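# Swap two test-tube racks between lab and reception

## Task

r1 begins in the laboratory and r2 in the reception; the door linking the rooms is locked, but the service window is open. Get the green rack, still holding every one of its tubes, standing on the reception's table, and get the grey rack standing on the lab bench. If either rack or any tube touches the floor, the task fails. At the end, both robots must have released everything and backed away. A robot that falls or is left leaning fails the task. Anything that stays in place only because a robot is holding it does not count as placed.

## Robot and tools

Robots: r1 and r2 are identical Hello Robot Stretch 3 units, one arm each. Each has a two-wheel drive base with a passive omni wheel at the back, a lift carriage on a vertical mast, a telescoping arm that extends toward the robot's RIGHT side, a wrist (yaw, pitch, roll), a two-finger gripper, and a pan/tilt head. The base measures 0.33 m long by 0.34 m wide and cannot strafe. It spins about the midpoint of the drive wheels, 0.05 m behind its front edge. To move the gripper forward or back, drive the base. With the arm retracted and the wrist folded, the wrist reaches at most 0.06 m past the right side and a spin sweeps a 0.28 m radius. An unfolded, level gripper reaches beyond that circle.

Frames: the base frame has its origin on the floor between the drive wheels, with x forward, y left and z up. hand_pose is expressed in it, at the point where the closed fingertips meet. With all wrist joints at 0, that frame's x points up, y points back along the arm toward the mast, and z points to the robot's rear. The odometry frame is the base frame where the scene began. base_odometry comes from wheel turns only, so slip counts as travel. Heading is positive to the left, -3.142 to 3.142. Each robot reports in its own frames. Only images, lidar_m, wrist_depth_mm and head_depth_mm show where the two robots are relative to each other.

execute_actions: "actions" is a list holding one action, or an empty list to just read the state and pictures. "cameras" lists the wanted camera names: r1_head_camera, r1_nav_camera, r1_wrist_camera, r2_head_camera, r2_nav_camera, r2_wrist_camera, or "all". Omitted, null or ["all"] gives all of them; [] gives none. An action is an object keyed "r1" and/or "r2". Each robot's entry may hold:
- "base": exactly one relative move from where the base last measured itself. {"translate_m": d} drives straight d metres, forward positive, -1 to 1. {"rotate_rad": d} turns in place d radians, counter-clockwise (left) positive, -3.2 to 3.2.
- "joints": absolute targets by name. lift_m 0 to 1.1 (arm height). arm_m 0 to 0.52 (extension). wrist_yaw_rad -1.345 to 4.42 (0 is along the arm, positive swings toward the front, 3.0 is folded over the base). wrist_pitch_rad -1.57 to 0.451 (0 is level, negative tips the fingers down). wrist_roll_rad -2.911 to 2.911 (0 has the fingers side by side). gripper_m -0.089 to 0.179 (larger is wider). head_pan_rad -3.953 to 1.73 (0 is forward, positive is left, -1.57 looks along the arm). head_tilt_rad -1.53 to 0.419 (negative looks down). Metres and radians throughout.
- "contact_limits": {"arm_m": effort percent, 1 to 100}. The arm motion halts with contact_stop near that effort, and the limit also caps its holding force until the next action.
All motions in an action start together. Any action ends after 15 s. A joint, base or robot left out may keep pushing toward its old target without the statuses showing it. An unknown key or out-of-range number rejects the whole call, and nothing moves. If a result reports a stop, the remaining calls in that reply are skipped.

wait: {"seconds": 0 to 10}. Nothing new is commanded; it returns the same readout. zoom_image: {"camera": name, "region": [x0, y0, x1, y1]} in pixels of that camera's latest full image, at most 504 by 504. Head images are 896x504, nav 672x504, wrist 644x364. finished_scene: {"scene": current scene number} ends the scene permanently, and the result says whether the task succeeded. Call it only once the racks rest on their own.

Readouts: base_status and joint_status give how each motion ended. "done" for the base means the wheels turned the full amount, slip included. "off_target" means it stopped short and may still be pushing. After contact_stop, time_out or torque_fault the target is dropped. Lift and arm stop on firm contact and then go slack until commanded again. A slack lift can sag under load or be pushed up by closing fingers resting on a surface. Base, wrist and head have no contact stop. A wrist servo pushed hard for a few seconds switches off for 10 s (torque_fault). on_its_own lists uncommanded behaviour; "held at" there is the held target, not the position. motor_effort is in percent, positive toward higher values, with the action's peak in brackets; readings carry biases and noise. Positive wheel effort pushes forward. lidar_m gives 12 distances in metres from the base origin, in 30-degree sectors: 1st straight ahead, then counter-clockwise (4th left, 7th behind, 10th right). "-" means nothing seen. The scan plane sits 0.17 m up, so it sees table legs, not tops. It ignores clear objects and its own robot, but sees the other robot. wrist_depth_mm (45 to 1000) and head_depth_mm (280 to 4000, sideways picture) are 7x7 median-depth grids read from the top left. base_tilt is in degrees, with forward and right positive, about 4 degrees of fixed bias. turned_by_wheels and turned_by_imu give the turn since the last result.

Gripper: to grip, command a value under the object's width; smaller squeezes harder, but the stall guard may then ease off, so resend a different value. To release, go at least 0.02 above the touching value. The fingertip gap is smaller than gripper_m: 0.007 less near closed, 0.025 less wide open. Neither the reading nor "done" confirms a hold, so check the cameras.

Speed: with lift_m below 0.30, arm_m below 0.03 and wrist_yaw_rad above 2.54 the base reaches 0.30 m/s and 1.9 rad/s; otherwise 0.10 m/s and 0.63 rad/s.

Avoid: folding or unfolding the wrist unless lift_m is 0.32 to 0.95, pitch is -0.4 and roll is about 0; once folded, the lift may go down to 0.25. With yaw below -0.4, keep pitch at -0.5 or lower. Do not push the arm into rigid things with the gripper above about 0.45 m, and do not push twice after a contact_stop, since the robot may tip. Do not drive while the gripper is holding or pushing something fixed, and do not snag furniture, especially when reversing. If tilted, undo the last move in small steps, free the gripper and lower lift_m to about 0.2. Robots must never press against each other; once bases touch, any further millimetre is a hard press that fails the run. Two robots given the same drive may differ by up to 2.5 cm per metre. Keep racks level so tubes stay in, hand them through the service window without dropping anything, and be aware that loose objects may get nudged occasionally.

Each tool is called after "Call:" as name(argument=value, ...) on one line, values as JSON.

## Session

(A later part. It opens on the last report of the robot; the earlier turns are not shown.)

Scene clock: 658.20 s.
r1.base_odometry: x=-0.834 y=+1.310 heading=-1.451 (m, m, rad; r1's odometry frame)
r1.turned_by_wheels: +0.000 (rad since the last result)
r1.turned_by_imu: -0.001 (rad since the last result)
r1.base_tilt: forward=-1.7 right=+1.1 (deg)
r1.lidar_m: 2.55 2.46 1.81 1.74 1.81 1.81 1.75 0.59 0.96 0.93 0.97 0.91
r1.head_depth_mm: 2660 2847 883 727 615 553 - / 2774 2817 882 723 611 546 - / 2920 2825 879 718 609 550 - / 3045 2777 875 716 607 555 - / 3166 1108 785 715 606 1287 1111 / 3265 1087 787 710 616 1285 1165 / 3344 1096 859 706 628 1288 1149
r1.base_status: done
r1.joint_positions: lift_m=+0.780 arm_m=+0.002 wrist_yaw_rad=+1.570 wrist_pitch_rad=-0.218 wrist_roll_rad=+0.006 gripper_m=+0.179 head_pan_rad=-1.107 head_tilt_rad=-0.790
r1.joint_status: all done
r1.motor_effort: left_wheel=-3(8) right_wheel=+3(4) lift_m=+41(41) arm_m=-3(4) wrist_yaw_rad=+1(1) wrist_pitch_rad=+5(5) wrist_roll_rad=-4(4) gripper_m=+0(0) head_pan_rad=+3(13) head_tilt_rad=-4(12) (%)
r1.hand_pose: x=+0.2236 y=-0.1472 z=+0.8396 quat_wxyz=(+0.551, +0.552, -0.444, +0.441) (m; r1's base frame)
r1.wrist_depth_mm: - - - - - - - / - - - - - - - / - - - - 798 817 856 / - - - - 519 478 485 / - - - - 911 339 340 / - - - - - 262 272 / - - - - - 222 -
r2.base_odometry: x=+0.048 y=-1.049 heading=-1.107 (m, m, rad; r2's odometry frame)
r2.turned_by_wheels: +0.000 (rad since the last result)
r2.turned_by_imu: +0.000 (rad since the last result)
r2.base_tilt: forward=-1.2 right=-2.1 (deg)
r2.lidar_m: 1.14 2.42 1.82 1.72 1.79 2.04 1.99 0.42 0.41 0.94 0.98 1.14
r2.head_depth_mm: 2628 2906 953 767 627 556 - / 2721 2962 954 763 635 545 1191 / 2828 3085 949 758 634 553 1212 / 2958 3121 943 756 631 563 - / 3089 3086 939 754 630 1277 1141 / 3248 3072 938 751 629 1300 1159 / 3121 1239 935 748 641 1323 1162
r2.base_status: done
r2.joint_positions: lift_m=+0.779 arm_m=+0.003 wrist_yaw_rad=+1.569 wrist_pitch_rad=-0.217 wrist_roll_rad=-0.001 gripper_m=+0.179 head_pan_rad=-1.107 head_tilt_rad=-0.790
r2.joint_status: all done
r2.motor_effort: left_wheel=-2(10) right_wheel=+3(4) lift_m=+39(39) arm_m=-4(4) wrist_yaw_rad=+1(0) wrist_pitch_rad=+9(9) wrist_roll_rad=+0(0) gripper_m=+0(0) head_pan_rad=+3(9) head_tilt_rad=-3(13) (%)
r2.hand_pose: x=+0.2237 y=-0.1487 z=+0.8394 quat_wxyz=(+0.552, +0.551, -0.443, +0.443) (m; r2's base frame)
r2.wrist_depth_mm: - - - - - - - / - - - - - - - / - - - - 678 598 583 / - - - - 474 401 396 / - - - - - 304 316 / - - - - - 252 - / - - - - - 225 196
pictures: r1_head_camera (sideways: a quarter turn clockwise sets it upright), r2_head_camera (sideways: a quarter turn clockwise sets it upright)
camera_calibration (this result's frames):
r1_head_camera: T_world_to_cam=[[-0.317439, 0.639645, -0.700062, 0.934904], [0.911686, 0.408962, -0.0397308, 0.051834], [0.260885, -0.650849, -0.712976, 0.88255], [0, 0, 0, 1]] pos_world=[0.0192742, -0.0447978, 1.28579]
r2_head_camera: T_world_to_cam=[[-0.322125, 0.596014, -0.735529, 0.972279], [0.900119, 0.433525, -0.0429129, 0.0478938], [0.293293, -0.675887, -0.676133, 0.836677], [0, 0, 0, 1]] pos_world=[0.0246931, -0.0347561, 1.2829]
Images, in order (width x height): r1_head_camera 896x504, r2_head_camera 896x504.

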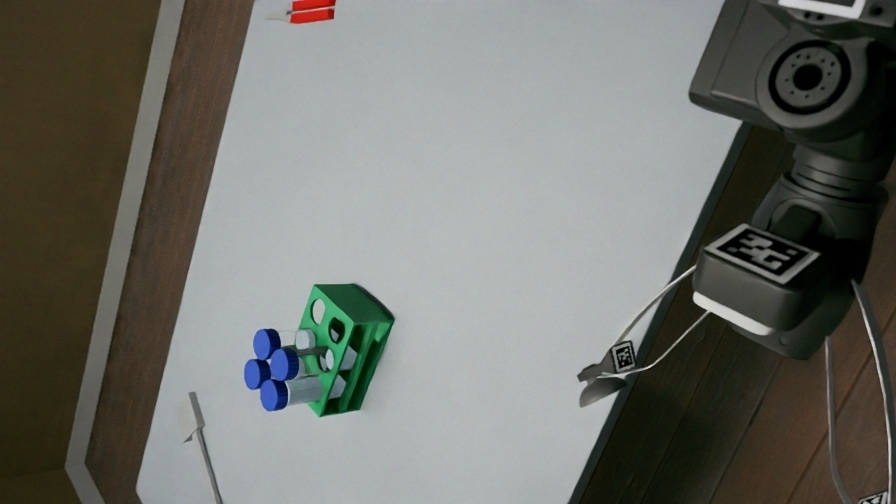

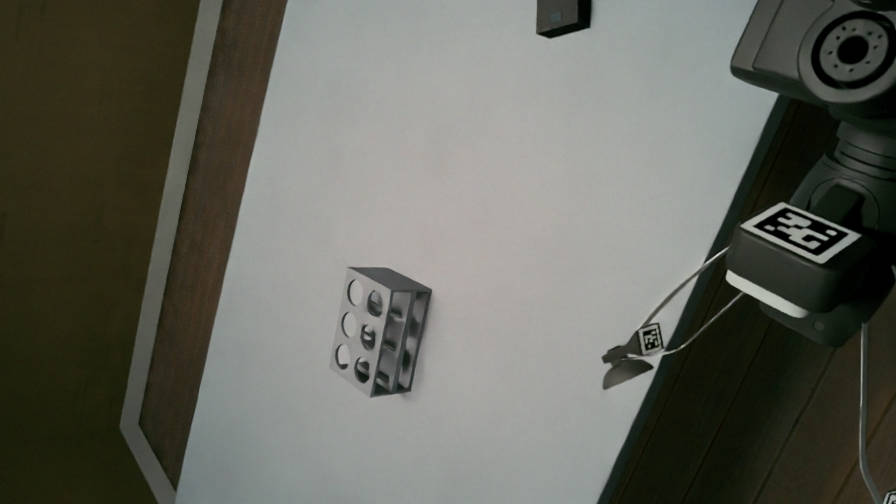

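Call:
execute_actions(actions=[{"r1": {"joints": {"arm_m": 0.462}}, "r2": {"joints": {"arm_m": 0.515, "wrist_yaw_rad": 1.76}}}], cameras=[])

Call:
execute_actions(actions=[{"r1": {"joints": {"lift_m": 0.735}}, "r2": {"joints": {"lift_m": 0.73}}}], cameras=["r1_head_camera", "r2_head_camera", "r1_wrist_camera", "r2_wrist_camera"])

Scene clock: 692.07 s.
r1.base_odometry: x=-0.834 y=+1.310 heading=-1.451 (m, m, rad; r1's odometry frame)
r1.turned_by_wheels: +0.000 (rad since the last result)
r1.turned_by_imu: -0.001 (rad since the last result)
r1.base_tilt: forward=-1.6 right=+1.2 (deg)
r1.lidar_m: 2.55 2.46 1.81 1.74 1.81 1.82 1.75 0.59 0.96 0.93 0.96 0.91
r1.head_depth_mm: 2656 2835 924 725 614 532 1139 / 2751 2817 936 723 612 531 1155 / 2876 2771 875 718 608 550 1147 / 2977 2755 874 715 606 1231 1157 / 3218 1111 787 711 604 1280 1143 / 3265 1084 783 710 617 1294 1143 / 3373 1095 860 707 629 1291 1134
r1.base_status: not commanded
r1.joint_positions: lift_m=+0.780 arm_m=+0.462 wrist_yaw_rad=+1.570 wrist_pitch_rad=-0.218 wrist_roll_rad=+0.006 gripper_m=+0.179 head_pan_rad=-1.107 head_tilt_rad=-0.790
r1.joint_status: all done
r1.motor_effort: left_wheel=-3(3) right_wheel=+2(3) lift_m=+41(41) arm_m=+3(5) wrist_yaw_rad=+1(1) wrist_pitch_rad=+5(5) wrist_roll_rad=-4(4) gripper_m=+1(0) head_pan_rad=+3(3) head_tilt_rad=-3(4) (%)
r1.hand_pose: x=+0.2236 y=-0.6071 z=+0.8396 quat_wxyz=(+0.551, +0.552, -0.444, +0.441) (m; r1's base frame)
r1.wrist_depth_mm: - - - - - - - / - - - - - - - / - - 725 352 772 - - / - 444 420 309 465 471 485 / 317 321 289 264 331 335 341 / - 251 253 255 257 260 268 / - 204 207 209 210 211 -
r2.base_odometry: x=+0.048 y=-1.049 heading=-1.107 (m, m, rad; r2's odometry frame)
r2.turned_by_wheels: +0.000 (rad since the last result)
r2.turned_by_imu: -0.002 (rad since the last result)
r2.base_tilt: forward=-1.2 right=-2.0 (deg)
r2.lidar_m: 1.14 2.42 1.82 1.72 1.78 2.04 1.99 0.42 0.41 0.95 0.98 1.14
r2.head_depth_mm: 2611 2862 1784 764 625 545 1113 / 2735 2940 983 760 635 544 1146 / 2838 3037 930 739 634 553 1171 / 2985 3084 940 755 631 577 1168 / 3077 3043 941 752 629 1249 1157 / 3227 3039 934 750 627 1300 1160 / 3122 1235 934 749 642 1325 1157
r2.base_status: not commanded
r2.joint_positions: lift_m=+0.779 arm_m=+0.515 wrist_yaw_rad=+1.759 wrist_pitch_rad=-0.217 wrist_roll_rad=-0.001 gripper_m=+0.179 head_pan_rad=-1.107 head_tilt_rad=-0.790
r2.joint_status: all done
r2.motor_effort: left_wheel=-3(3) right_wheel=+3(2) lift_m=+39(38) arm_m=+5(3) wrist_yaw_rad=+0(3) wrist_pitch_rad=+9(9) wrist_roll_rad=+0(0) gripper_m=+0(1) head_pan_rad=+3(2) head_tilt_rad=-4(4) (%)
r2.hand_pose: x=+0.2194 y=-0.6140 z=+0.8394 quat_wxyz=(+0.508, +0.590, -0.389, +0.493) (m; r2's base frame)
r2.wrist_depth_mm: - - - - - - - / - - - - - - - / - - 655 617 604 580 581 / - 433 426 288 406 400 389 / 330 340 300 269 308 305 312 / 271 248 253 247 245 241 - / 208 209 209 208 205 202 194
pictures: none
No camera images: the call's "cameras" was empty. Leave "cameras" out to get every camera's image.

Scene clock: 693.37 s.
r1.base_odometry: x=-0.834 y=+1.310 heading=-1.451 (m, m, rad; r1's odometry frame)
r1.turned_by_wheels: +0.000 (rad since the last result)
r1.turned_by_imu: +0.000 (rad since the last result)
r1.base_tilt: forward=-1.6 right=+1.1 (deg)
r1.lidar_m: 2.54 2.47 1.81 1.74 1.81 1.81 1.75 0.59 0.97 0.93 0.96 0.91
r1.head_depth_mm: 2676 2827 909 709 615 532 1136 / 2777 2835 915 705 614 532 1157 / 2920 2760 874 719 610 549 1157 / 3018 2786 871 699 606 1231 1149 / 3186 1109 785 712 606 1272 1147 / 3278 1087 784 710 614 1299 1147 / 3337 1089 859 704 626 1294 1136
r1.base_status: not commanded
r1.joint_positions: lift_m=+0.735 arm_m=+0.462 wrist_yaw_rad=+1.570 wrist_pitch_rad=-0.218 wrist_roll_rad=+0.006 gripper_m=+0.179 head_pan_rad=-1.107 head_tilt_rad=-0.790
r1.joint_status: all done
r1.motor_effort: left_wheel=-3(3) right_wheel=+3(2) lift_m=+30(40) arm_m=+3(3) wrist_yaw_rad=+1(1) wrist_pitch_rad=+5(5) wrist_roll_rad=-4(4) gripper_m=+1(0) head_pan_rad=+3(3) head_tilt_rad=-3(3) (%)
r1.hand_pose: x=+0.2236 y=-0.6071 z=+0.7950 quat_wxyz=(+0.551, +0.552, -0.444, +0.441) (m; r1's base frame)
r1.wrist_depth_mm: - - - - - - - / - - - 314 - - - / - 530 476 286 568 583 - / 318 326 283 247 340 347 352 / 232 235 236 239 242 246 247 / - 184 185 188 189 190 196 / - 150 152 153 154 154 -
r2.base_odometry: x=+0.048 y=-1.049 heading=-1.107 (m, m, rad; r2's odometry frame)
r2.turned_by_wheels: +0.000 (rad since the last result)
r2.turned_by_imu: +0.000 (rad since the last result)
r2.base_tilt: forward=-1.1 right=-2.1 (deg)
r2.lidar_m: 1.14 2.42 1.82 1.72 1.78 2.04 1.99 0.42 0.41 0.94 0.97 1.14
r2.head_depth_mm: 2610 2879 991 741 626 545 1111 / 2705 2948 952 741 635 544 1148 / 2852 3038 963 739 633 554 1169 / 2964 3104 942 757 632 576 1164 / 3095 3111 941 755 629 1254 1160 / 3259 3063 937 750 629 1302 1159 / 3132 1229 931 749 641 1323 1158
r2.base_status: not commanded
r2.joint_positions: lift_m=+0.731 arm_m=+0.515 wrist_yaw_rad=+1.759 wrist_pitch_rad=-0.217 wrist_roll_rad=-0.001 gripper_m=+0.179 head_pan_rad=-1.107 head_tilt_rad=-0.790
r2.joint_status: all done
r2.motor_effort: left_wheel=-2(2) right_wheel=+3(3) lift_m=+16(32) arm_m=+4(4) wrist_yaw_rad=+0(0) wrist_pitch_rad=+9(9) wrist_roll_rad=+0(0) gripper_m=+0(0) head_pan_rad=+2(3) head_tilt_rad=-5(4) (%)
r2.hand_pose: x=+0.2194 y=-0.6140 z=+0.7905 quat_wxyz=(+0.508, +0.590, -0.389, +0.493) (m; r2's base frame)
r2.wrist_depth_mm: - - - - - - - / - - - 925 844 828 - / - 479 422 239 430 421 415 / 321 314 285 250 292 287 282 / 233 242 226 224 219 218 224 / 193 180 182 178 176 174 - / 148 151 149 149 147 147 141
pictures: r1_head_camera (sideways: a quarter turn clockwise sets it upright), r1_wrist_camera, r2_head_camera (sideways: a quarter turn clockwise sets it upright), r2_wrist_camera
camera_calibration (this result's frames):
r1_head_camera: T_world_to_cam=[[-0.31756, 0.639754, -0.699907, 0.934702], [0.911648, 0.409046, -0.03974, 0.0518461], [0.26087, -0.650689, -0.713128, 0.882748], [0, 0, 0, 1]] pos_world=[0.0192764, -0.0447936, 1.28578]
r1_wrist_camera: T_world_to_cam=[[0.00926516, -0.999848, 0.0147601, -0.620117], [-0.357922, -0.0170987, -0.933595, 0.845565], [0.933705, 0.00336695, -0.358026, 0.237651], [0, 0, 0, 1]] pos_world=[0.0864956, -0.606365, 0.883653]
r2_head_camera: T_world_to_cam=[[-0.322267, 0.59616, -0.735349, 0.972045], [0.900075, 0.433617, -0.0429168, 0.0478992], [0.293275, -0.675699, -0.676329, 0.836932], [0, 0, 0, 1]] pos_world=[0.024694, -0.0347499, 1.28289]
r2_wrist_camera: T_world_to_cam=[[0.229557, -0.97291, -0.0273899, -0.620555], [-0.416183, -0.0726811, -0.906371, 0.792556], [0.879827, 0.219463, -0.421593, 0.440316], [0, 0, 0, 1]] pos_world=[0.0848984, -0.642773, 0.886987]
Images, in order (width x height): r1_head_camera 896x504, r1_wrist_camera 644x364, r2_head_camera 896x504, r2_wrist_camera 644x364.

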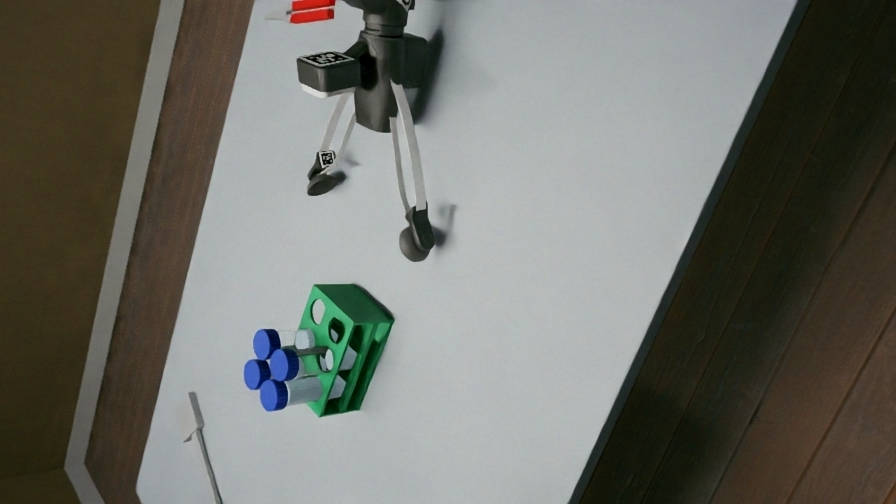

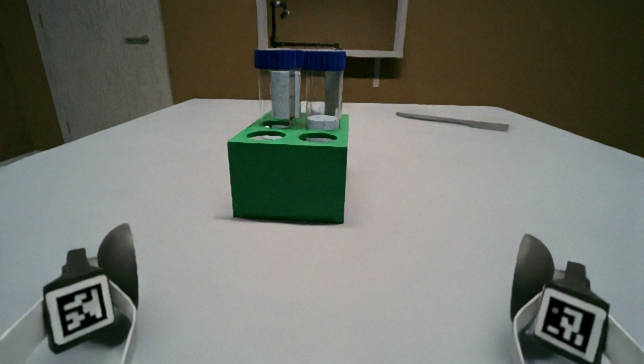

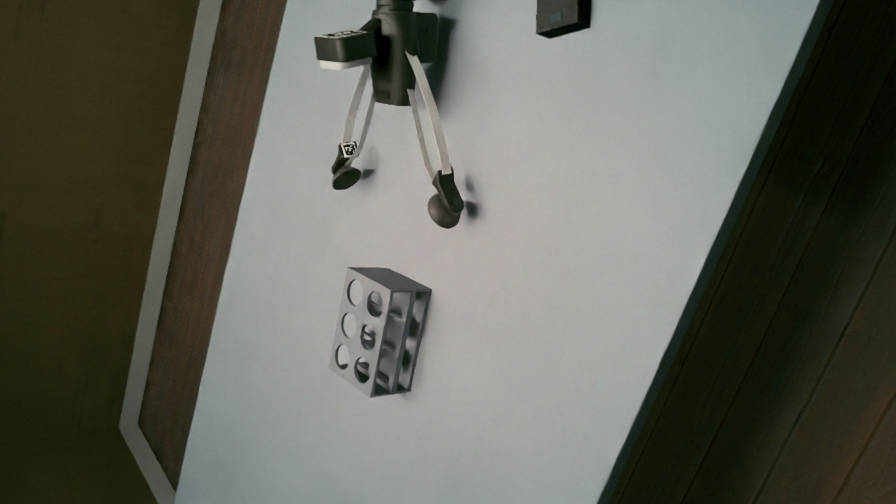

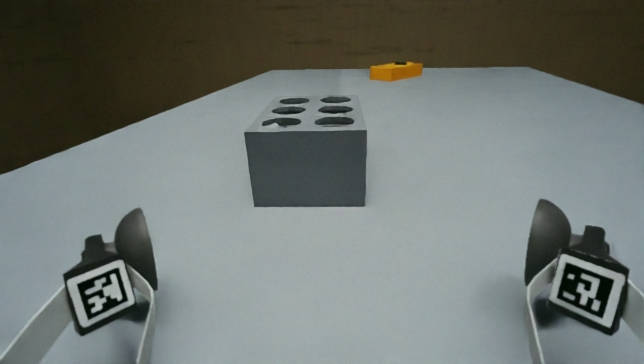

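Call:
execute_actions(actions=[{"r1": {"base": {"translate_m": 0.1}, "joints": {"arm_m": 0.436}}, "r2": {"base": {"translate_m": 0.1}, "joints": {"arm_m": 0.47}}}], cameras=["r1_wrist_camera", "r2_wrist_camera"])

Scene clock: 703.57 s.
r1.base_odometry: x=-0.822 y=+1.211 heading=-1.451 (m, m, rad; r1's odometry frame)
r1.turned_by_wheels: +0.000 (rad since the last result)
r1.turned_by_imu: -0.001 (rad since the last result)
r1.base_tilt: forward=-1.7 right=+1.1 (deg)
r1.lidar_m: 2.45 2.47 1.81 1.74 1.81 1.93 1.85 0.68 0.96 0.93 0.97 0.82
r1.head_depth_mm: 2626 2832 914 709 612 532 1145 / 2786 2837 917 704 614 530 1153 / 2866 2794 903 702 609 551 1151 / 3045 2772 749 707 609 1242 1148 / 3210 1106 773 712 605 1276 1148 / 3266 1102 862 710 614 1285 1142 / 3241 1097 858 706 626 1292 1141
r1.base_status: done
r1.joint_positions: lift_m=+0.735 arm_m=+0.436 wrist_yaw_rad=+1.570 wrist_pitch_rad=-0.218 wrist_roll_rad=+0.006 gripper_m=+0.179 head_pan_rad=-1.107 head_tilt_rad=-0.790
r1.joint_status: all done
r1.motor_effort: left_wheel=-3(4) right_wheel=+2(10) lift_m=+30(30) arm_m=-3(4) wrist_yaw_rad=+1(1) wrist_pitch_rad=+5(5) wrist_roll_rad=-4(4) gripper_m=+0(1) head_pan_rad=+3(3) head_tilt_rad=-3(4) (%)
r1.hand_pose: x=+0.2236 y=-0.5816 z=+0.7950 quat_wxyz=(+0.551, +0.552, -0.444, +0.441) (m; r1's base frame)
r1.wrist_depth_mm: - - - - - - - / - - - 177 - - - / - 526 539 226 557 534 - / 322 325 304 184 293 347 354 / 232 235 152 146 145 245 248 / - 184 163 155 173 190 197 / - 151 152 154 153 154 -
r2.base_odometry: x=+0.093 y=-1.139 heading=-1.107 (m, m, rad; r2's odometry frame)
r2.turned_by_wheels: +0.000 (rad since the last result)
r2.turned_by_imu: -0.002 (rad since the last result)
r2.base_tilt: forward=-1.2 right=-2.2 (deg)
r2.lidar_m: 1.06 2.31 1.82 1.73 1.78 2.14 2.09 0.49 0.98 0.94 0.98 1.04
r2.head_depth_mm: 2623 2874 973 722 636 545 1119 / 2748 2937 953 741 635 544 1149 / 2831 3000 951 745 633 552 1166 / 2948 3115 945 735 631 566 1168 / 3100 3126 939 753 630 1252 1164 / 3240 3090 935 753 629 1299 1159 / 2993 1232 931 748 641 1324 1154
r2.base_status: done
r2.joint_positions: lift_m=+0.731 arm_m=+0.470 wrist_yaw_rad=+1.759 wrist_pitch_rad=-0.217 wrist_roll_rad=-0.001 gripper_m=+0.179 head_pan_rad=-1.107 head_tilt_rad=-0.790
r2.joint_status: all done
r2.motor_effort: left_wheel=-2(3) right_wheel=+2(8) lift_m=+16(16) arm_m=-3(2) wrist_yaw_rad=+1(1) wrist_pitch_rad=+9(9) wrist_roll_rad=+0(0) gripper_m=+0(0) head_pan_rad=+2(3) head_tilt_rad=-3(3) (%)
r2.hand_pose: x=+0.2194 y=-0.5696 z=+0.7905 quat_wxyz=(+0.508, +0.590, -0.389, +0.493) (m; r2's base frame)
r2.wrist_depth_mm: - - - - - - - / - - - 904 742 808 - / - - 472 244 435 425 413 / 331 314 302 169 173 285 281 / 235 243 215 141 137 219 223 / 194 179 174 152 151 175 - / 148 152 151 149 147 146 140
pictures: r1_wrist_camera, r2_wrist_camera
camera_calibration (this result's frames):
r1_wrist_camera: T_world_to_cam=[[0.00926707, -0.999848, 0.0147601, -0.59466], [-0.357922, -0.0170994, -0.933595, 0.846], [0.933705, 0.00336873, -0.358027, 0.237567], [0, 0, 0, 1]] pos_world=[0.0864956, -0.580904, 0.883653]
r2_wrist_camera: T_world_to_cam=[[0.229673, -0.972882, -0.0273899, -0.577368], [-0.416174, -0.072731, -0.906371, 0.79575], [0.879801, 0.219568, -0.421593, 0.430643], [0, 0, 0, 1]] pos_world=[0.0848964, -0.598391, 0.886987]
Images, in order (width x height): r1_wrist_camera 644x364, r2_wrist_camera 644x364.

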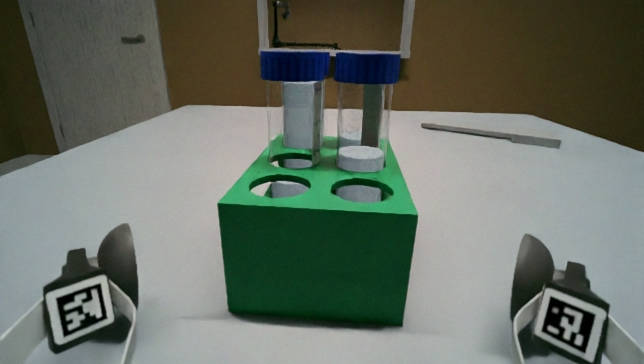

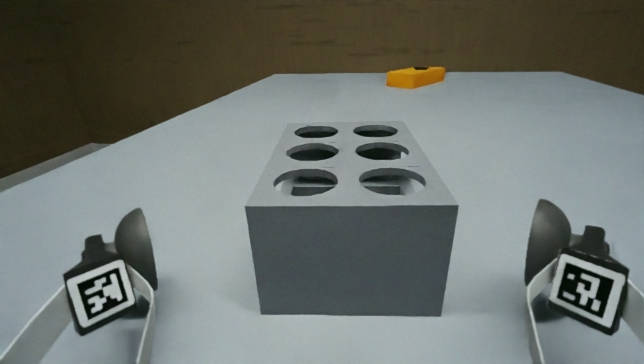

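Call:
execute_actions(actions=[{"r1": {"base": {"translate_m": 0.065}}, "r2": {"base": {"translate_m": 0.06}, "joints": {"arm_m": 0.462}}}], cameras=["r1_wrist_camera", "r2_wrist_camera", "r1_head_camera", "r2_head_camera"])

Scene clock: 710.67 s.
r1.base_odometry: x=-0.814 y=+1.146 heading=-1.452 (m, m, rad; r1's odometry frame)
r1.turned_by_wheels: +0.000 (rad since the last result)
r1.turned_by_imu: -0.001 (rad since the last result)
r1.base_tilt: forward=-1.5 right=+1.0 (deg)
r1.lidar_m: 2.38 2.46 1.81 1.74 1.81 1.99 1.91 0.74 0.96 0.93 0.97 0.75
r1.head_depth_mm: 2670 2851 912 705 614 532 1140 / 2786 2820 913 703 612 531 1161 / 2881 2785 866 703 610 549 1153 / 3002 2750 722 707 607 1235 1151 / 3172 1105 867 714 605 1270 1152 / 3268 1105 864 712 617 1295 1143 / 3245 1096 856 707 630 1288 1146
r1.base_status: done
r1.joint_positions: lift_m=+0.735 arm_m=+0.436 wrist_yaw_rad=+1.570 wrist_pitch_rad=-0.218 wrist_roll_rad=+0.006 gripper_m=+0.179 head_pan_rad=-1.107 head_tilt_rad=-0.790
r1.joint_status: not commanded
r1.motor_effort: left_wheel=-3(5) right_wheel=+2(9) lift_m=+30(30) arm_m=-4(4) wrist_yaw_rad=+0(1) wrist_pitch_rad=+5(5) wrist_roll_rad=-4(4) gripper_m=+0(0) head_pan_rad=+3(3) head_tilt_rad=-4(3) (%)
r1.hand_pose: x=+0.2236 y=-0.5816 z=+0.7950 quat_wxyz=(+0.551, +0.552, -0.444, +0.441) (m; r1's base frame)
r1.wrist_depth_mm: - - - - - - - / - - 112 110 105 - - / - 532 526 446 502 582 - / 323 323 304 163 293 345 351 / 232 235 128 122 123 246 248 / - 96 106 99 131 189 196 / - 89 84 83 81 149 -
r2.base_odometry: x=+0.119 y=-1.192 heading=-1.107 (m, m, rad; r2's odometry frame)
r2.turned_by_wheels: +0.000 (rad since the last result)
r2.turned_by_imu: -0.002 (rad since the last result)
r2.base_tilt: forward=-1.3 right=-2.1 (deg)
r2.lidar_m: 2.18 2.25 1.82 1.74 1.78 2.20 2.15 0.54 0.98 0.94 0.97 0.98
r2.head_depth_mm: 2623 2848 958 723 636 546 1111 / 2717 2948 955 739 634 545 1146 / 2842 3055 949 718 633 553 1167 / 2940 3123 944 733 630 566 1163 / 3072 3065 937 752 630 1248 1161 / 3209 3055 940 751 628 1305 1158 / 2919 1235 931 748 641 1325 1156
r2.base_status: done
r2.joint_positions: lift_m=+0.731 arm_m=+0.462 wrist_yaw_rad=+1.759 wrist_pitch_rad=-0.217 wrist_roll_rad=-0.001 gripper_m=+0.179 head_pan_rad=-1.107 head_tilt_rad=-0.790
r2.joint_status: all done
r2.motor_effort: left_wheel=-2(3) right_wheel=+2(8) lift_m=+16(15) arm_m=-5(3) wrist_yaw_rad=+0(0) wrist_pitch_rad=+9(9) wrist_roll_rad=+1(0) gripper_m=+0(0) head_pan_rad=+2(2) head_tilt_rad=-4(3) (%)
r2.hand_pose: x=+0.2194 y=-0.5616 z=+0.7905 quat_wxyz=(+0.508, +0.590, -0.389, +0.493) (m; r2's base frame)
r2.wrist_depth_mm: - - - - - - - / - - - 897 737 823 - / - - 471 448 436 417 412 / 341 315 291 167 194 287 279 / 236 241 155 118 120 217 223 / 194 179 102 96 134 97 - / 149 152 84 83 81 80 140
pictures: r1_head_camera (sideways: a quarter turn clockwise sets it upright), r1_wrist_camera, r2_head_camera (sideways: a quarter turn clockwise sets it upright), r2_wrist_camera
camera_calibration (this result's frames):
r1_head_camera: T_world_to_cam=[[-0.317568, 0.639751, -0.699906, 0.934702], [0.911643, 0.409057, -0.03974, 0.0518462], [0.260878, -0.650685, -0.713128, 0.882749], [0, 0, 0, 1]] pos_world=[0.0192769, -0.0447934, 1.28578]
r1_wrist_camera: T_world_to_cam=[[0.00926695, -0.999848, 0.0147601, -0.59466], [-0.357922, -0.0170994, -0.933595, 0.846], [0.933705, 0.00336862, -0.358027, 0.237567], [0, 0, 0, 1]] pos_world=[0.0864956, -0.580904, 0.883653]
r2_head_camera: T_world_to_cam=[[-0.322277, 0.596154, -0.735348, 0.972045], [0.900067, 0.433633, -0.0429168, 0.0478993], [0.293287, -0.675694, -0.676329, 0.836932], [0, 0, 0, 1]] pos_world=[0.0246946, -0.0347496, 1.28289]
r2_wrist_camera: T_world_to_cam=[[0.229673, -0.972882, -0.02739, -0.569585], [-0.416174, -0.0727309, -0.906371, 0.796332], [0.879801, 0.219568, -0.421593, 0.428887], [0, 0, 0, 1]] pos_world=[0.0848964, -0.590391, 0.886987]
Images, in order (width x height): r1_head_camera 896x504, r1_wrist_camera 644x364, r2_head_camera 896x504, r2_wrist_camera 644x364.

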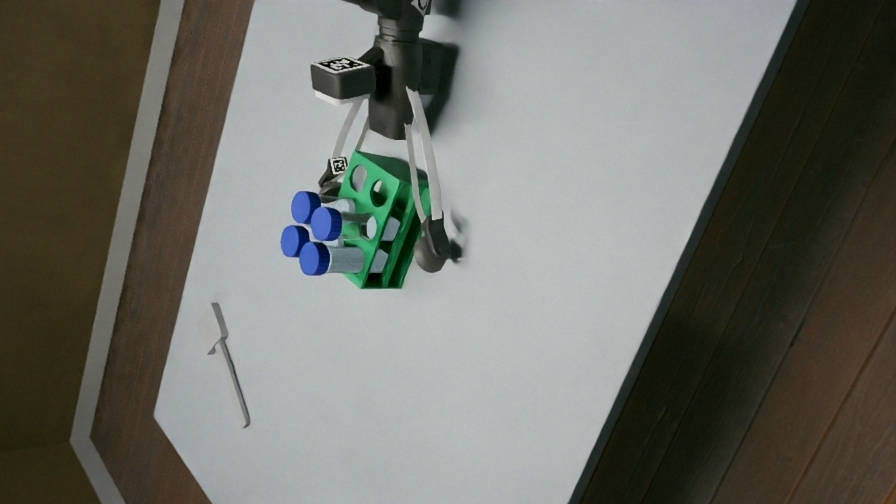

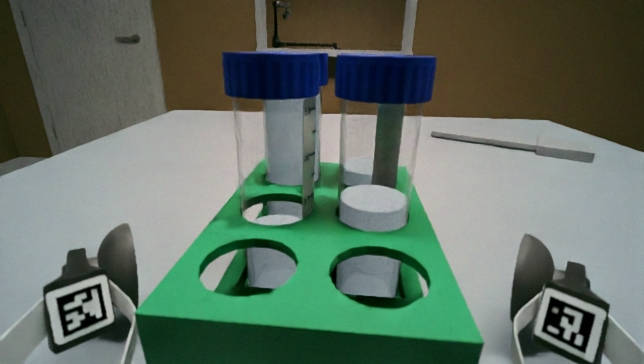

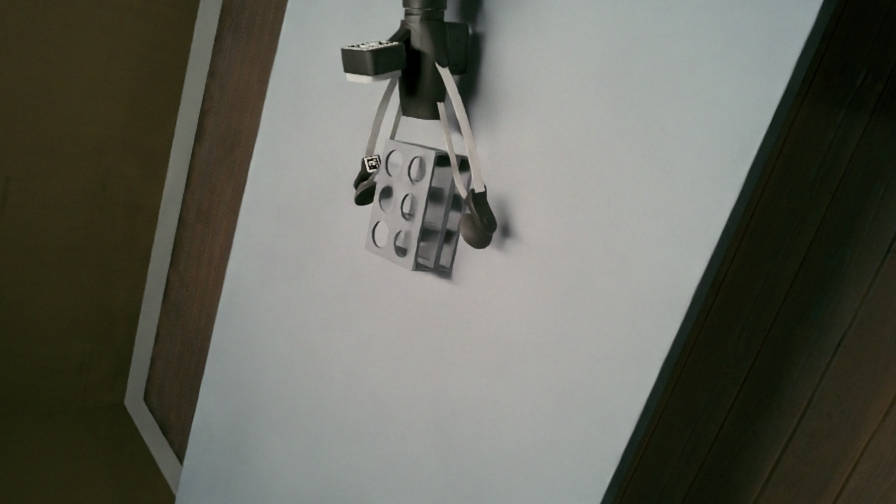

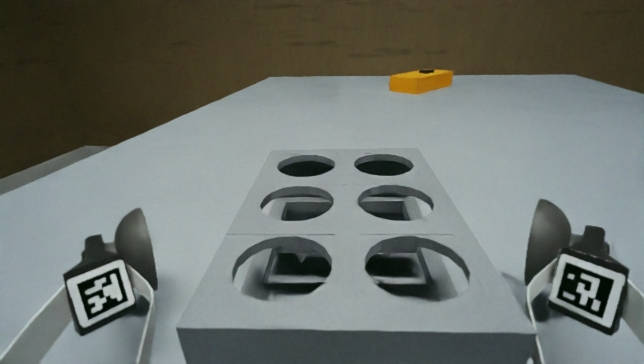

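Call:
execute_actions(actions=[{"r1": {"joints": {"gripper_m": 0.05}}, "r2": {"joints": {"gripper_m": 0.05}}}], cameras=["r1_wrist_camera", "r2_wrist_camera", "r1_head_camera", "r2_head_camera"])

Scene clock: 717.50 s.
r1.base_odometry: x=-0.814 y=+1.146 heading=-1.452 (m, m, rad; r1's odometry frame)
r1.turned_by_wheels: +0.000 (rad since the last result)
r1.turned_by_imu: -0.001 (rad since the last result)
r1.base_tilt: forward=-1.5 right=+1.1 (deg)
r1.lidar_m: 2.38 2.46 1.81 1.75 1.81 1.98 1.92 0.74 0.97 0.93 0.96 0.76
r1.head_depth_mm: 2646 2834 912 707 614 533 1141 / 2764 2802 913 705 611 531 1158 / 2888 2788 876 718 611 551 1156 / 3007 2809 726 699 608 1234 1148 / 3172 1107 867 711 606 1265 1144 / 3213 1102 863 711 615 1291 1144 / 3207 1101 861 706 628 1298 1143
r1.base_status: not commanded
r1.joint_positions: lift_m=+0.735 arm_m=+0.436 wrist_yaw_rad=+1.571 wrist_pitch_rad=-0.219 wrist_roll_rad=+0.006 gripper_m=+0.051 head_pan_rad=-1.107 head_tilt_rad=-0.790
r1.joint_status: all done
r1.motor_effort: left_wheel=-3(3) right_wheel=+3(3) lift_m=+30(30) arm_m=-3(4) wrist_yaw_rad=+0(1) wrist_pitch_rad=+5(5) wrist_roll_rad=-4(4) gripper_m=-22(99) head_pan_rad=+3(3) head_tilt_rad=-4(4) (%)
r1.hand_pose: x=+0.2236 y=-0.5813 z=+0.7948 quat_wxyz=(+0.551, +0.553, -0.444, +0.441) (m; r1's base frame)
r1.wrist_depth_mm: - - - - - - - / - - - 144 128 - - / - 527 540 197 491 576 - / 321 323 328 168 165 345 349 / 231 234 127 129 139 244 249 / 181 186 128 112 103 198 191 / 149 145 140 121 110 149 156
r2.base_odometry: x=+0.119 y=-1.192 heading=-1.107 (m, m, rad; r2's odometry frame)
r2.turned_by_wheels: +0.000 (rad since the last result)
r2.turned_by_imu: -0.001 (rad since the last result)
r2.base_tilt: forward=-1.3 right=-2.0 (deg)
r2.lidar_m: 2.18 2.25 1.82 1.74 1.78 2.21 2.15 0.54 0.98 0.94 0.97 0.98
r2.head_depth_mm: 2608 2854 959 721 637 545 1111 / 2708 2956 952 740 635 544 1146 / 2813 3003 946 733 632 553 1164 / 2963 3075 944 733 632 565 1167 / 3064 3074 941 754 631 1256 1168 / 3208 3077 935 754 626 1296 1162 / 2936 1240 933 747 640 1323 1158
r2.base_status: not commanded
r2.joint_positions: lift_m=+0.731 arm_m=+0.462 wrist_yaw_rad=+1.759 wrist_pitch_rad=-0.215 wrist_roll_rad=-0.001 gripper_m=+0.051 head_pan_rad=-1.107 head_tilt_rad=-0.790
r2.joint_status: all done
r2.motor_effort: left_wheel=-2(2) right_wheel=+3(3) lift_m=+16(16) arm_m=-4(4) wrist_yaw_rad=+1(0) wrist_pitch_rad=+8(9) wrist_roll_rad=+1(1) gripper_m=-24(96) head_pan_rad=+2(2) head_tilt_rad=-4(3) (%)
r2.hand_pose: x=+0.2195 y=-0.5615 z=+0.7910 quat_wxyz=(+0.507, +0.590, -0.389, +0.494) (m; r2's base frame)
r2.wrist_depth_mm: - - - - - - - / - - - 941 760 807 - / - - 471 460 440 419 414 / 348 314 308 168 163 288 284 / 234 231 130 119 121 229 215 / 187 186 137 120 106 - 173 / 155 152 147 132 117 146 145
pictures: r1_head_camera (sideways: a quarter turn clockwise sets it upright), r1_wrist_camera, r2_head_camera (sideways: a quarter turn clockwise sets it upright), r2_wrist_camera
camera_calibration (this result's frames):
r1_head_camera: T_world_to_cam=[[-0.317571, 0.639756, -0.6999, 0.934694], [0.911643, 0.409057, -0.0397403, 0.0518466], [0.260875, -0.65068, -0.713134, 0.882756], [0, 0, 0, 1]] pos_world=[0.0192768, -0.0447933, 1.28578]
r1_wrist_camera: T_world_to_cam=[[0.0103717, -0.999837, 0.0147464, -0.594602], [-0.358563, -0.0174852, -0.933342, 0.845541], [0.933448, 0.00439287, -0.358686, 0.238733], [0, 0, 0, 1]] pos_world=[0.086502, -0.58077, 0.883577]
r2_head_camera: T_world_to_cam=[[-0.322277, 0.596154, -0.735348, 0.972045], [0.900067, 0.433633, -0.0429168, 0.0478993], [0.293286, -0.675694, -0.676329, 0.836932], [0, 0, 0, 1]] pos_world=[0.0246946, -0.0347496, 1.28289]
r2_wrist_camera: T_world_to_cam=[[0.230253, -0.972759, -0.0269099, -0.569903], [-0.414331, -0.0729761, -0.907196, 0.796939], [0.880519, 0.220034, -0.419847, 0.427666], [0, 0, 0, 1]] pos_world=[0.0848501, -0.590322, 0.887198]
Images, in order (width x height): r1_head_camera 896x504, r1_wrist_camera 644x364, r2_head_camera 896x504, r2_wrist_camera 644x364.

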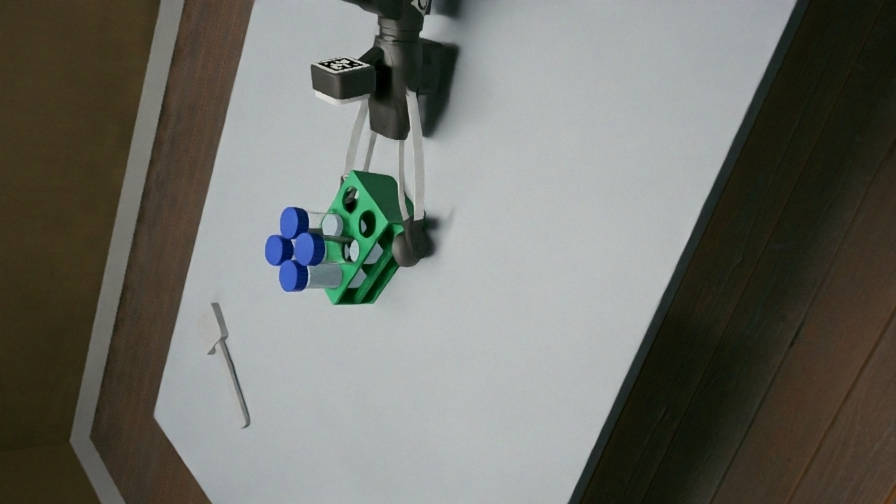

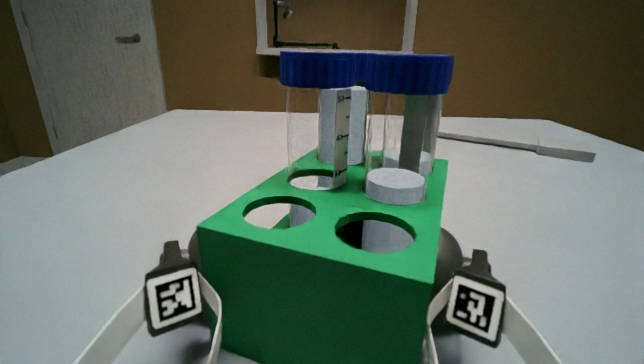

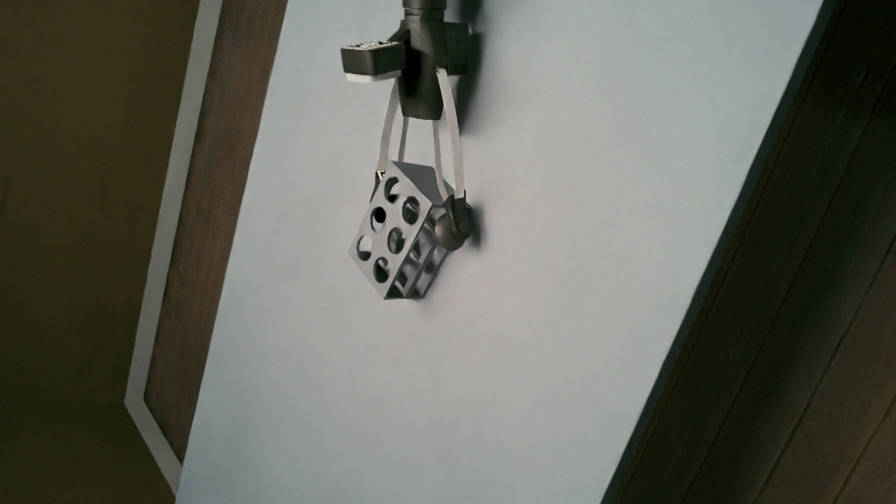

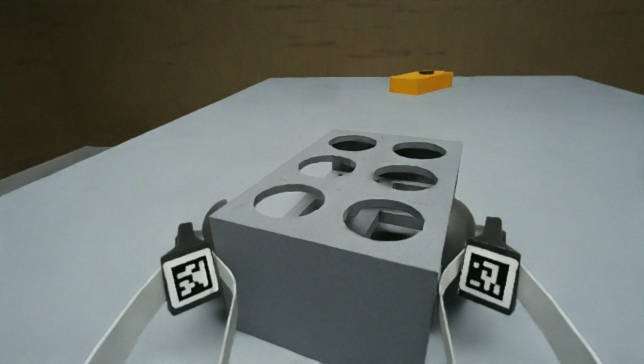

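Call:
execute_actions(actions=[{"r1": {"joints": {"gripper_m": 0.179}}, "r2": {"joints": {"gripper_m": 0.179}}}], cameras=[])

Call:
execute_actions(actions=[{"r1": {"base": {"translate_m": -0.1}, "joints": {"lift_m": 0.93}}, "r2": {"base": {"translate_m": -0.1}, "joints": {"lift_m": 0.93}}}], cameras=[])

Call:
execute_actions(actions=[{"r1": {"joints": {"wrist_pitch_rad": -0.75}}, "r2": {"joints": {"wrist_pitch_rad": -0.75}}}], cameras=["r1_wrist_camera", "r2_wrist_camera", "r1_head_camera", "r2_head_camera"])

Scene clock: 752.30 s.
r1.base_odometry: x=-0.814 y=+1.146 heading=-1.452 (m, m, rad; r1's odometry frame)
r1.turned_by_wheels: +0.000 (rad since the last result)
r1.turned_by_imu: -0.001 (rad since the last result)
r1.base_tilt: forward=-1.6 right=+1.1 (deg)
r1.lidar_m: 2.39 2.45 1.81 1.74 1.80 1.99 1.91 0.74 0.97 0.93 0.96 0.75
r1.head_depth_mm: 2644 2836 915 707 614 532 1141 / 2773 2815 908 704 613 531 1155 / 2864 2802 877 711 610 550 1164 / 3018 2747 729 700 607 1230 1158 / 3162 1105 868 713 604 1271 1144 / 3221 1100 865 709 618 1293 1138 / 3243 1098 857 708 629 1286 1139
r1.base_status: not commanded
r1.joint_positions: lift_m=+0.735 arm_m=+0.436 wrist_yaw_rad=+1.570 wrist_pitch_rad=-0.219 wrist_roll_rad=+0.006 gripper_m=+0.179 head_pan_rad=-1.107 head_tilt_rad=-0.790
r1.joint_status: all done
r1.motor_effort: left_wheel=-3(3) right_wheel=+3(3) lift_m=+30(30) arm_m=-3(4) wrist_yaw_rad=+1(0) wrist_pitch_rad=+5(5) wrist_roll_rad=-4(4) gripper_m=+0(91) head_pan_rad=+3(3) head_tilt_rad=-4(3) (%)
r1.hand_pose: x=+0.2236 y=-0.5815 z=+0.7948 quat_wxyz=(+0.551, +0.553, -0.444, +0.441) (m; r1's base frame)
r1.wrist_depth_mm: - - - - - - - / - - - 143 128 - - / - 530 537 198 491 581 - / 320 322 327 168 165 345 348 / 233 235 127 122 140 245 247 / - 184 129 113 105 189 196 / - 149 141 121 113 154 -
r2.base_odometry: x=+0.119 y=-1.192 heading=-1.107 (m, m, rad; r2's odometry frame)
r2.turned_by_wheels: +0.000 (rad since the last result)
r2.turned_by_imu: -0.001 (rad since the last result)
r2.base_tilt: forward=-1.2 right=-2.0 (deg)
r2.lidar_m: 2.18 2.25 1.82 1.74 1.78 2.20 2.14 0.54 0.98 0.94 0.98 0.98
r2.head_depth_mm: 2600 2860 956 723 636 545 1109 / 2703 2954 955 741 635 545 1146 / 2839 3018 950 732 632 554 1168 / 2931 3076 944 735 631 565 1164 / 3070 3068 938 753 629 1253 1163 / 3250 3081 935 752 627 1295 1161 / 2917 1235 934 748 640 1324 1156
r2.base_status: not commanded
r2.joint_positions: lift_m=+0.731 arm_m=+0.462 wrist_yaw_rad=+1.759 wrist_pitch_rad=-0.217 wrist_roll_rad=-0.001 gripper_m=+0.179 head_pan_rad=-1.107 head_tilt_rad=-0.790
r2.joint_status: all done
r2.motor_effort: left_wheel=-2(2) right_wheel=+2(2) lift_m=+15(15) arm_m=-4(3) wrist_yaw_rad=+0(0) wrist_pitch_rad=+9(9) wrist_roll_rad=+1(1) gripper_m=+0(85) head_pan_rad=+3(2) head_tilt_rad=-3(4) (%)
r2.hand_pose: x=+0.2194 y=-0.5615 z=+0.7906 quat_wxyz=(+0.508, +0.590, -0.388, +0.493) (m; r2's base frame)
r2.wrist_depth_mm: - - - - - - - / - - - 944 741 812 - / - - 464 446 436 425 416 / 341 312 306 169 169 290 282 / 237 244 131 118 127 217 224 / 193 180 141 120 108 175 - / 148 150 146 132 118 146 141
pictures: none
No camera images: the call's "cameras" was empty. Leave "cameras" out to get every camera's image.

Scene clock: 754.97 s.
r1.base_odometry: x=-0.826 y=+1.246 heading=-1.452 (m, m, rad; r1's odometry frame)
r1.turned_by_wheels: +0.000 (rad since the last result)
r1.turned_by_imu: +0.000 (rad since the last result)
r1.base_tilt: forward=-1.6 right=+1.0 (deg)
r1.lidar_m: 2.48 2.47 1.81 1.74 1.81 1.88 1.81 0.65 0.96 0.93 0.97 0.85
r1.head_depth_mm: 2652 - 882 725 613 533 1139 / 2769 2928 882 721 612 531 1160 / 2878 2806 867 720 609 549 1157 / 3014 2757 832 718 608 1239 1152 / 3211 1109 766 714 604 1270 1143 / 3212 1079 839 710 614 1291 1140 / 3295 1089 856 707 628 1297 1137
r1.base_status: done
r1.joint_positions: lift_m=+0.930 arm_m=+0.436 wrist_yaw_rad=+1.570 wrist_pitch_rad=-0.219 wrist_roll_rad=+0.006 gripper_m=+0.179 head_pan_rad=-1.107 head_tilt_rad=-0.790
r1.joint_status: all done
r1.motor_effort: left_wheel=-2(7) right_wheel=+3(6) lift_m=+41(43) arm_m=-4(3) wrist_yaw_rad=+1(1) wrist_pitch_rad=+5(5) wrist_roll_rad=-3(4) gripper_m=+0(0) head_pan_rad=+3(4) head_tilt_rad=-4(4) (%)
r1.hand_pose: x=+0.2236 y=-0.5815 z=+0.9894 quat_wxyz=(+0.551, +0.553, -0.444, +0.441) (m; r1's base frame)
r1.wrist_depth_mm: - - - - - - - / - - - - - - - / - - - - - - - / - - 843 - - - - / - - 620 628 636 640 - / - 479 482 339 486 494 - / 377 392 394 334 385 403 -
r2.base_odometry: x=+0.075 y=-1.103 heading=-1.107 (m, m, rad; r2's odometry frame)
r2.turned_by_wheels: +0.000 (rad since the last result)
r2.turned_by_imu: +0.000 (rad since the last result)
r2.base_tilt: forward=-1.3 right=-2.1 (deg)
r2.lidar_m: 1.08 2.35 1.82 1.73 1.78 2.10 2.05 0.46 0.49 0.94 0.98 1.08
r2.head_depth_mm: 2591 2912 924 762 638 544 1112 / 2719 2934 919 763 634 544 1152 / 2825 3038 913 759 633 553 1168 / 2964 3089 928 748 632 565 1163 / 3092 3055 942 753 629 1251 1161 / 3218 3057 937 749 628 1304 1157 / 3069 1234 929 749 640 1320 1160
r2.base_status: done
r2.joint_positions: lift_m=+0.929 arm_m=+0.462 wrist_yaw_rad=+1.759 wrist_pitch_rad=-0.217 wrist_roll_rad=-0.001 gripper_m=+0.179 head_pan_rad=-1.107 head_tilt_rad=-0.790
r2.joint_status: all done
r2.motor_effort: left_wheel=-2(9) right_wheel=+3(6) lift_m=+39(39) arm_m=-4(3) wrist_yaw_rad=+1(0) wrist_pitch_rad=+9(9) wrist_roll_rad=+1(1) gripper_m=+0(0) head_pan_rad=+2(2) head_tilt_rad=-4(5) (%)
r2.hand_pose: x=+0.2194 y=-0.5615 z=+0.9894 quat_wxyz=(+0.508, +0.590, -0.388, +0.493) (m; r2's base frame)
r2.wrist_depth_mm: - - - - - - - / - - - - - - - / - - - - - - - / - - - 802 776 751 - / - - 593 593 576 581 595 / - 461 477 455 438 453 - / - 392 391 346 366 378 364
pictures: none
No camera images: the call's "cameras" was empty. Leave "cameras" out to get every camera's image.

Scene clock: 756.10 s.
r1.base_odometry: x=-0.826 y=+1.246 heading=-1.452 (m, m, rad; r1's odometry frame)
r1.turned_by_wheels: +0.000 (rad since the last result)
r1.turned_by_imu: +0.000 (rad since the last result)
r1.base_tilt: forward=-1.5 right=+1.2 (deg)
r1.lidar_m: 2.48 2.47 1.81 1.74 1.81 1.89 1.82 0.64 0.96 0.93 0.97 0.84
r1.head_depth_mm: 2642 2849 836 726 615 533 1136 / 2736 2833 885 722 613 532 1157 / 2877 2834 876 719 610 550 1154 / 3034 2799 870 715 607 1232 1153 / 3162 1107 767 713 605 1271 1139 / 3260 1075 840 708 615 1295 1143 / 3307 1089 860 706 628 1293 1140
r1.base_status: not commanded
r1.joint_positions: lift_m=+0.930 arm_m=+0.436 wrist_yaw_rad=+1.570 wrist_pitch_rad=-0.759 wrist_roll_rad=+0.006 gripper_m=+0.179 head_pan_rad=-1.107 head_tilt_rad=-0.790
r1.joint_status: all done
r1.motor_effort: left_wheel=-3(2) right_wheel=+2(2) lift_m=+41(41) arm_m=-4(4) wrist_yaw_rad=-1(0) wrist_pitch_rad=+2(5) wrist_roll_rad=-4(4) gripper_m=+0(1) head_pan_rad=+3(3) head_tilt_rad=-4(4) (%)
r1.hand_pose: x=+0.1479 y=-0.5816 z=+0.8747 quat_wxyz=(+0.649, +0.650, -0.281, +0.277) (m; r1's base frame)
r1.wrist_depth_mm: - 535 509 300 496 513 543 / - 430 435 341 423 444 443 / 393 369 374 299 369 378 382 / 330 328 331 320 332 333 333 / 293 294 295 297 296 300 299 / 270 267 265 267 267 267 272 / 233 241 243 242 244 244 -
r2.base_odometry: x=+0.075 y=-1.103 heading=-1.107 (m, m, rad; r2's odometry frame)
r2.turned_by_wheels: +0.000 (rad since the last result)
r2.turned_by_imu: +0.000 (rad since the last result)
r2.base_tilt: forward=-1.2 right=-2.1 (deg)
r2.lidar_m: 1.08 2.36 1.82 1.72 1.78 2.11 2.05 0.46 0.49 0.95 0.97 1.08
r2.head_depth_mm: 2640 2851 920 763 636 545 1109 / 2719 2953 947 739 635 544 1150 / 2857 3039 947 757 633 553 1164 / 2957 3096 940 749 631 565 1163 / 3092 3077 938 753 631 1250 1166 / 3242 3077 933 751 628 1300 1158 / 3040 1233 932 747 641 1329 1155
r2.base_status: not commanded
r2.joint_positions: lift_m=+0.929 arm_m=+0.462 wrist_yaw_rad=+1.759 wrist_pitch_rad=-0.759 wrist_roll_rad=-0.001 gripper_m=+0.179 head_pan_rad=-1.107 head_tilt_rad=-0.790
r2.joint_status: all done
r2.motor_effort: left_wheel=-2(2) right_wheel=+3(3) lift_m=+38(39) arm_m=-4(3) wrist_yaw_rad=+0(0) wrist_pitch_rad=+5(8) wrist_roll_rad=+1(1) gripper_m=+0(0) head_pan_rad=+3(3) head_tilt_rad=-3(4) (%)
r2.hand_pose: x=+0.1449 y=-0.5758 z=+0.8742 quat_wxyz=(+0.621, +0.673, -0.216, +0.339) (m; r2's base frame)
r2.wrist_depth_mm: - - 483 475 459 452 447 / - 441 421 384 366 399 389 / - 375 372 310 351 354 347 / 349 332 334 327 320 313 311 / 308 312 296 296 289 285 287 / 285 271 272 269 265 262 - / 250 253 250 247 245 241 234
pictures: r1_head_camera (sideways: a quarter turn clockwise sets it upright), r1_wrist_camera, r2_head_camera (sideways: a quarter turn clockwise sets it upright), r2_wrist_camera
camera_calibration (this result's frames):
r1_head_camera: T_world_to_cam=[[-0.317584, 0.639751, -0.699899, 0.934693], [0.911635, 0.409076, -0.0397404, 0.0518468], [0.260888, -0.650673, -0.713135, 0.882758], [0, 0, 0, 1]] pos_world=[0.0192777, -0.044793, 1.28578]
r1_wrist_camera: T_world_to_cam=[[0.0152909, -0.999856, 0.00734957, -0.589473], [-0.787732, -0.0165734, -0.615795, 0.679221], [0.615829, 0.0036266, -0.787872, 0.759903], [0, 0, 0, 1]] pos_world=[0.0760877, -0.580887, 1.0213]
r2_head_camera: T_world_to_cam=[[-0.322283, 0.596151, -0.735348, 0.972045], [0.900063, 0.433642, -0.0429168, 0.0478993], [0.293293, -0.675691, -0.676329, 0.836932], [0, 0, 0, 1]] pos_world=[0.0246949, -0.0347494, 1.28289]
r2_wrist_camera: T_world_to_cam=[[0.20991, -0.976651, -0.0457266, -0.547252], [-0.816004, -0.149236, -0.55845, 0.549911], [0.538586, 0.154537, -0.828277, 0.900325], [0, 0, 0, 1]] pos_world=[0.0787002, -0.591542, 1.02779]
Images, in order (width x height): r1_head_camera 896x504, r1_wrist_camera 644x364, r2_head_camera 896x504, r2_wrist_camera 644x364.

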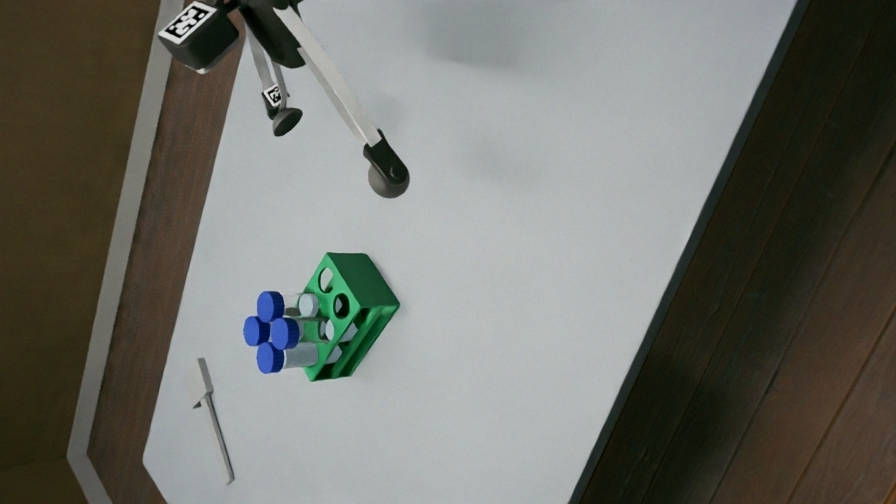

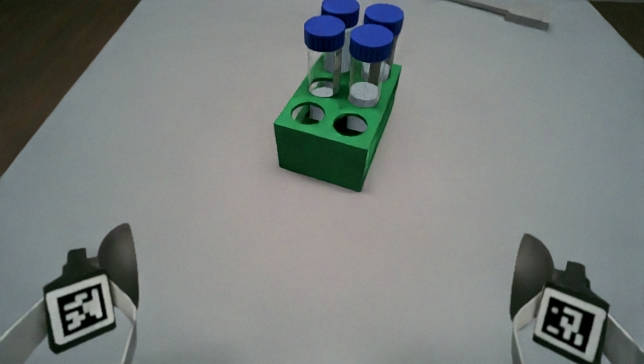

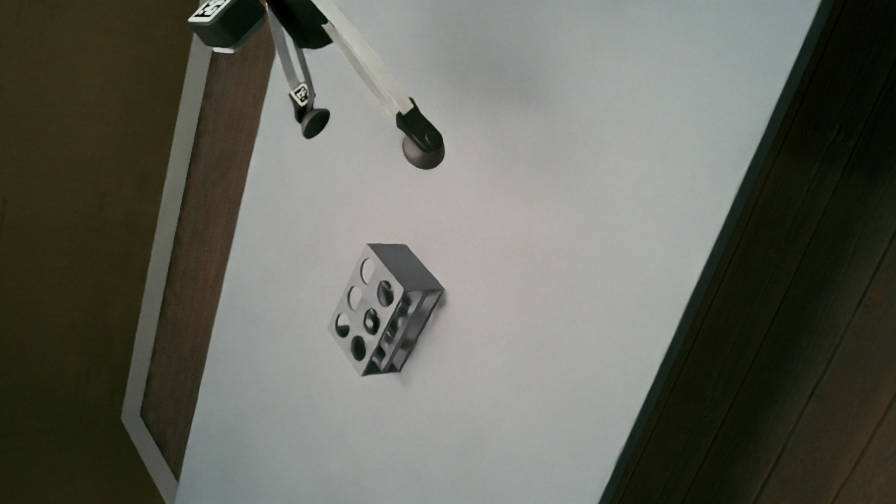

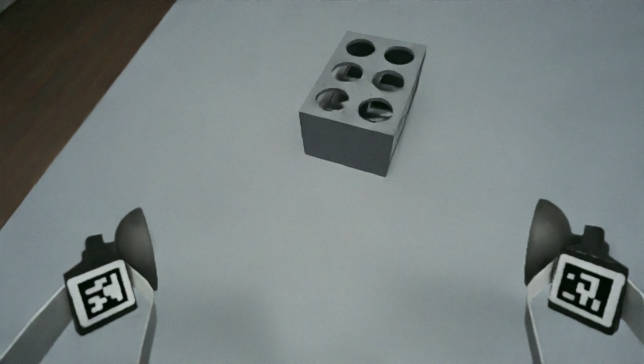

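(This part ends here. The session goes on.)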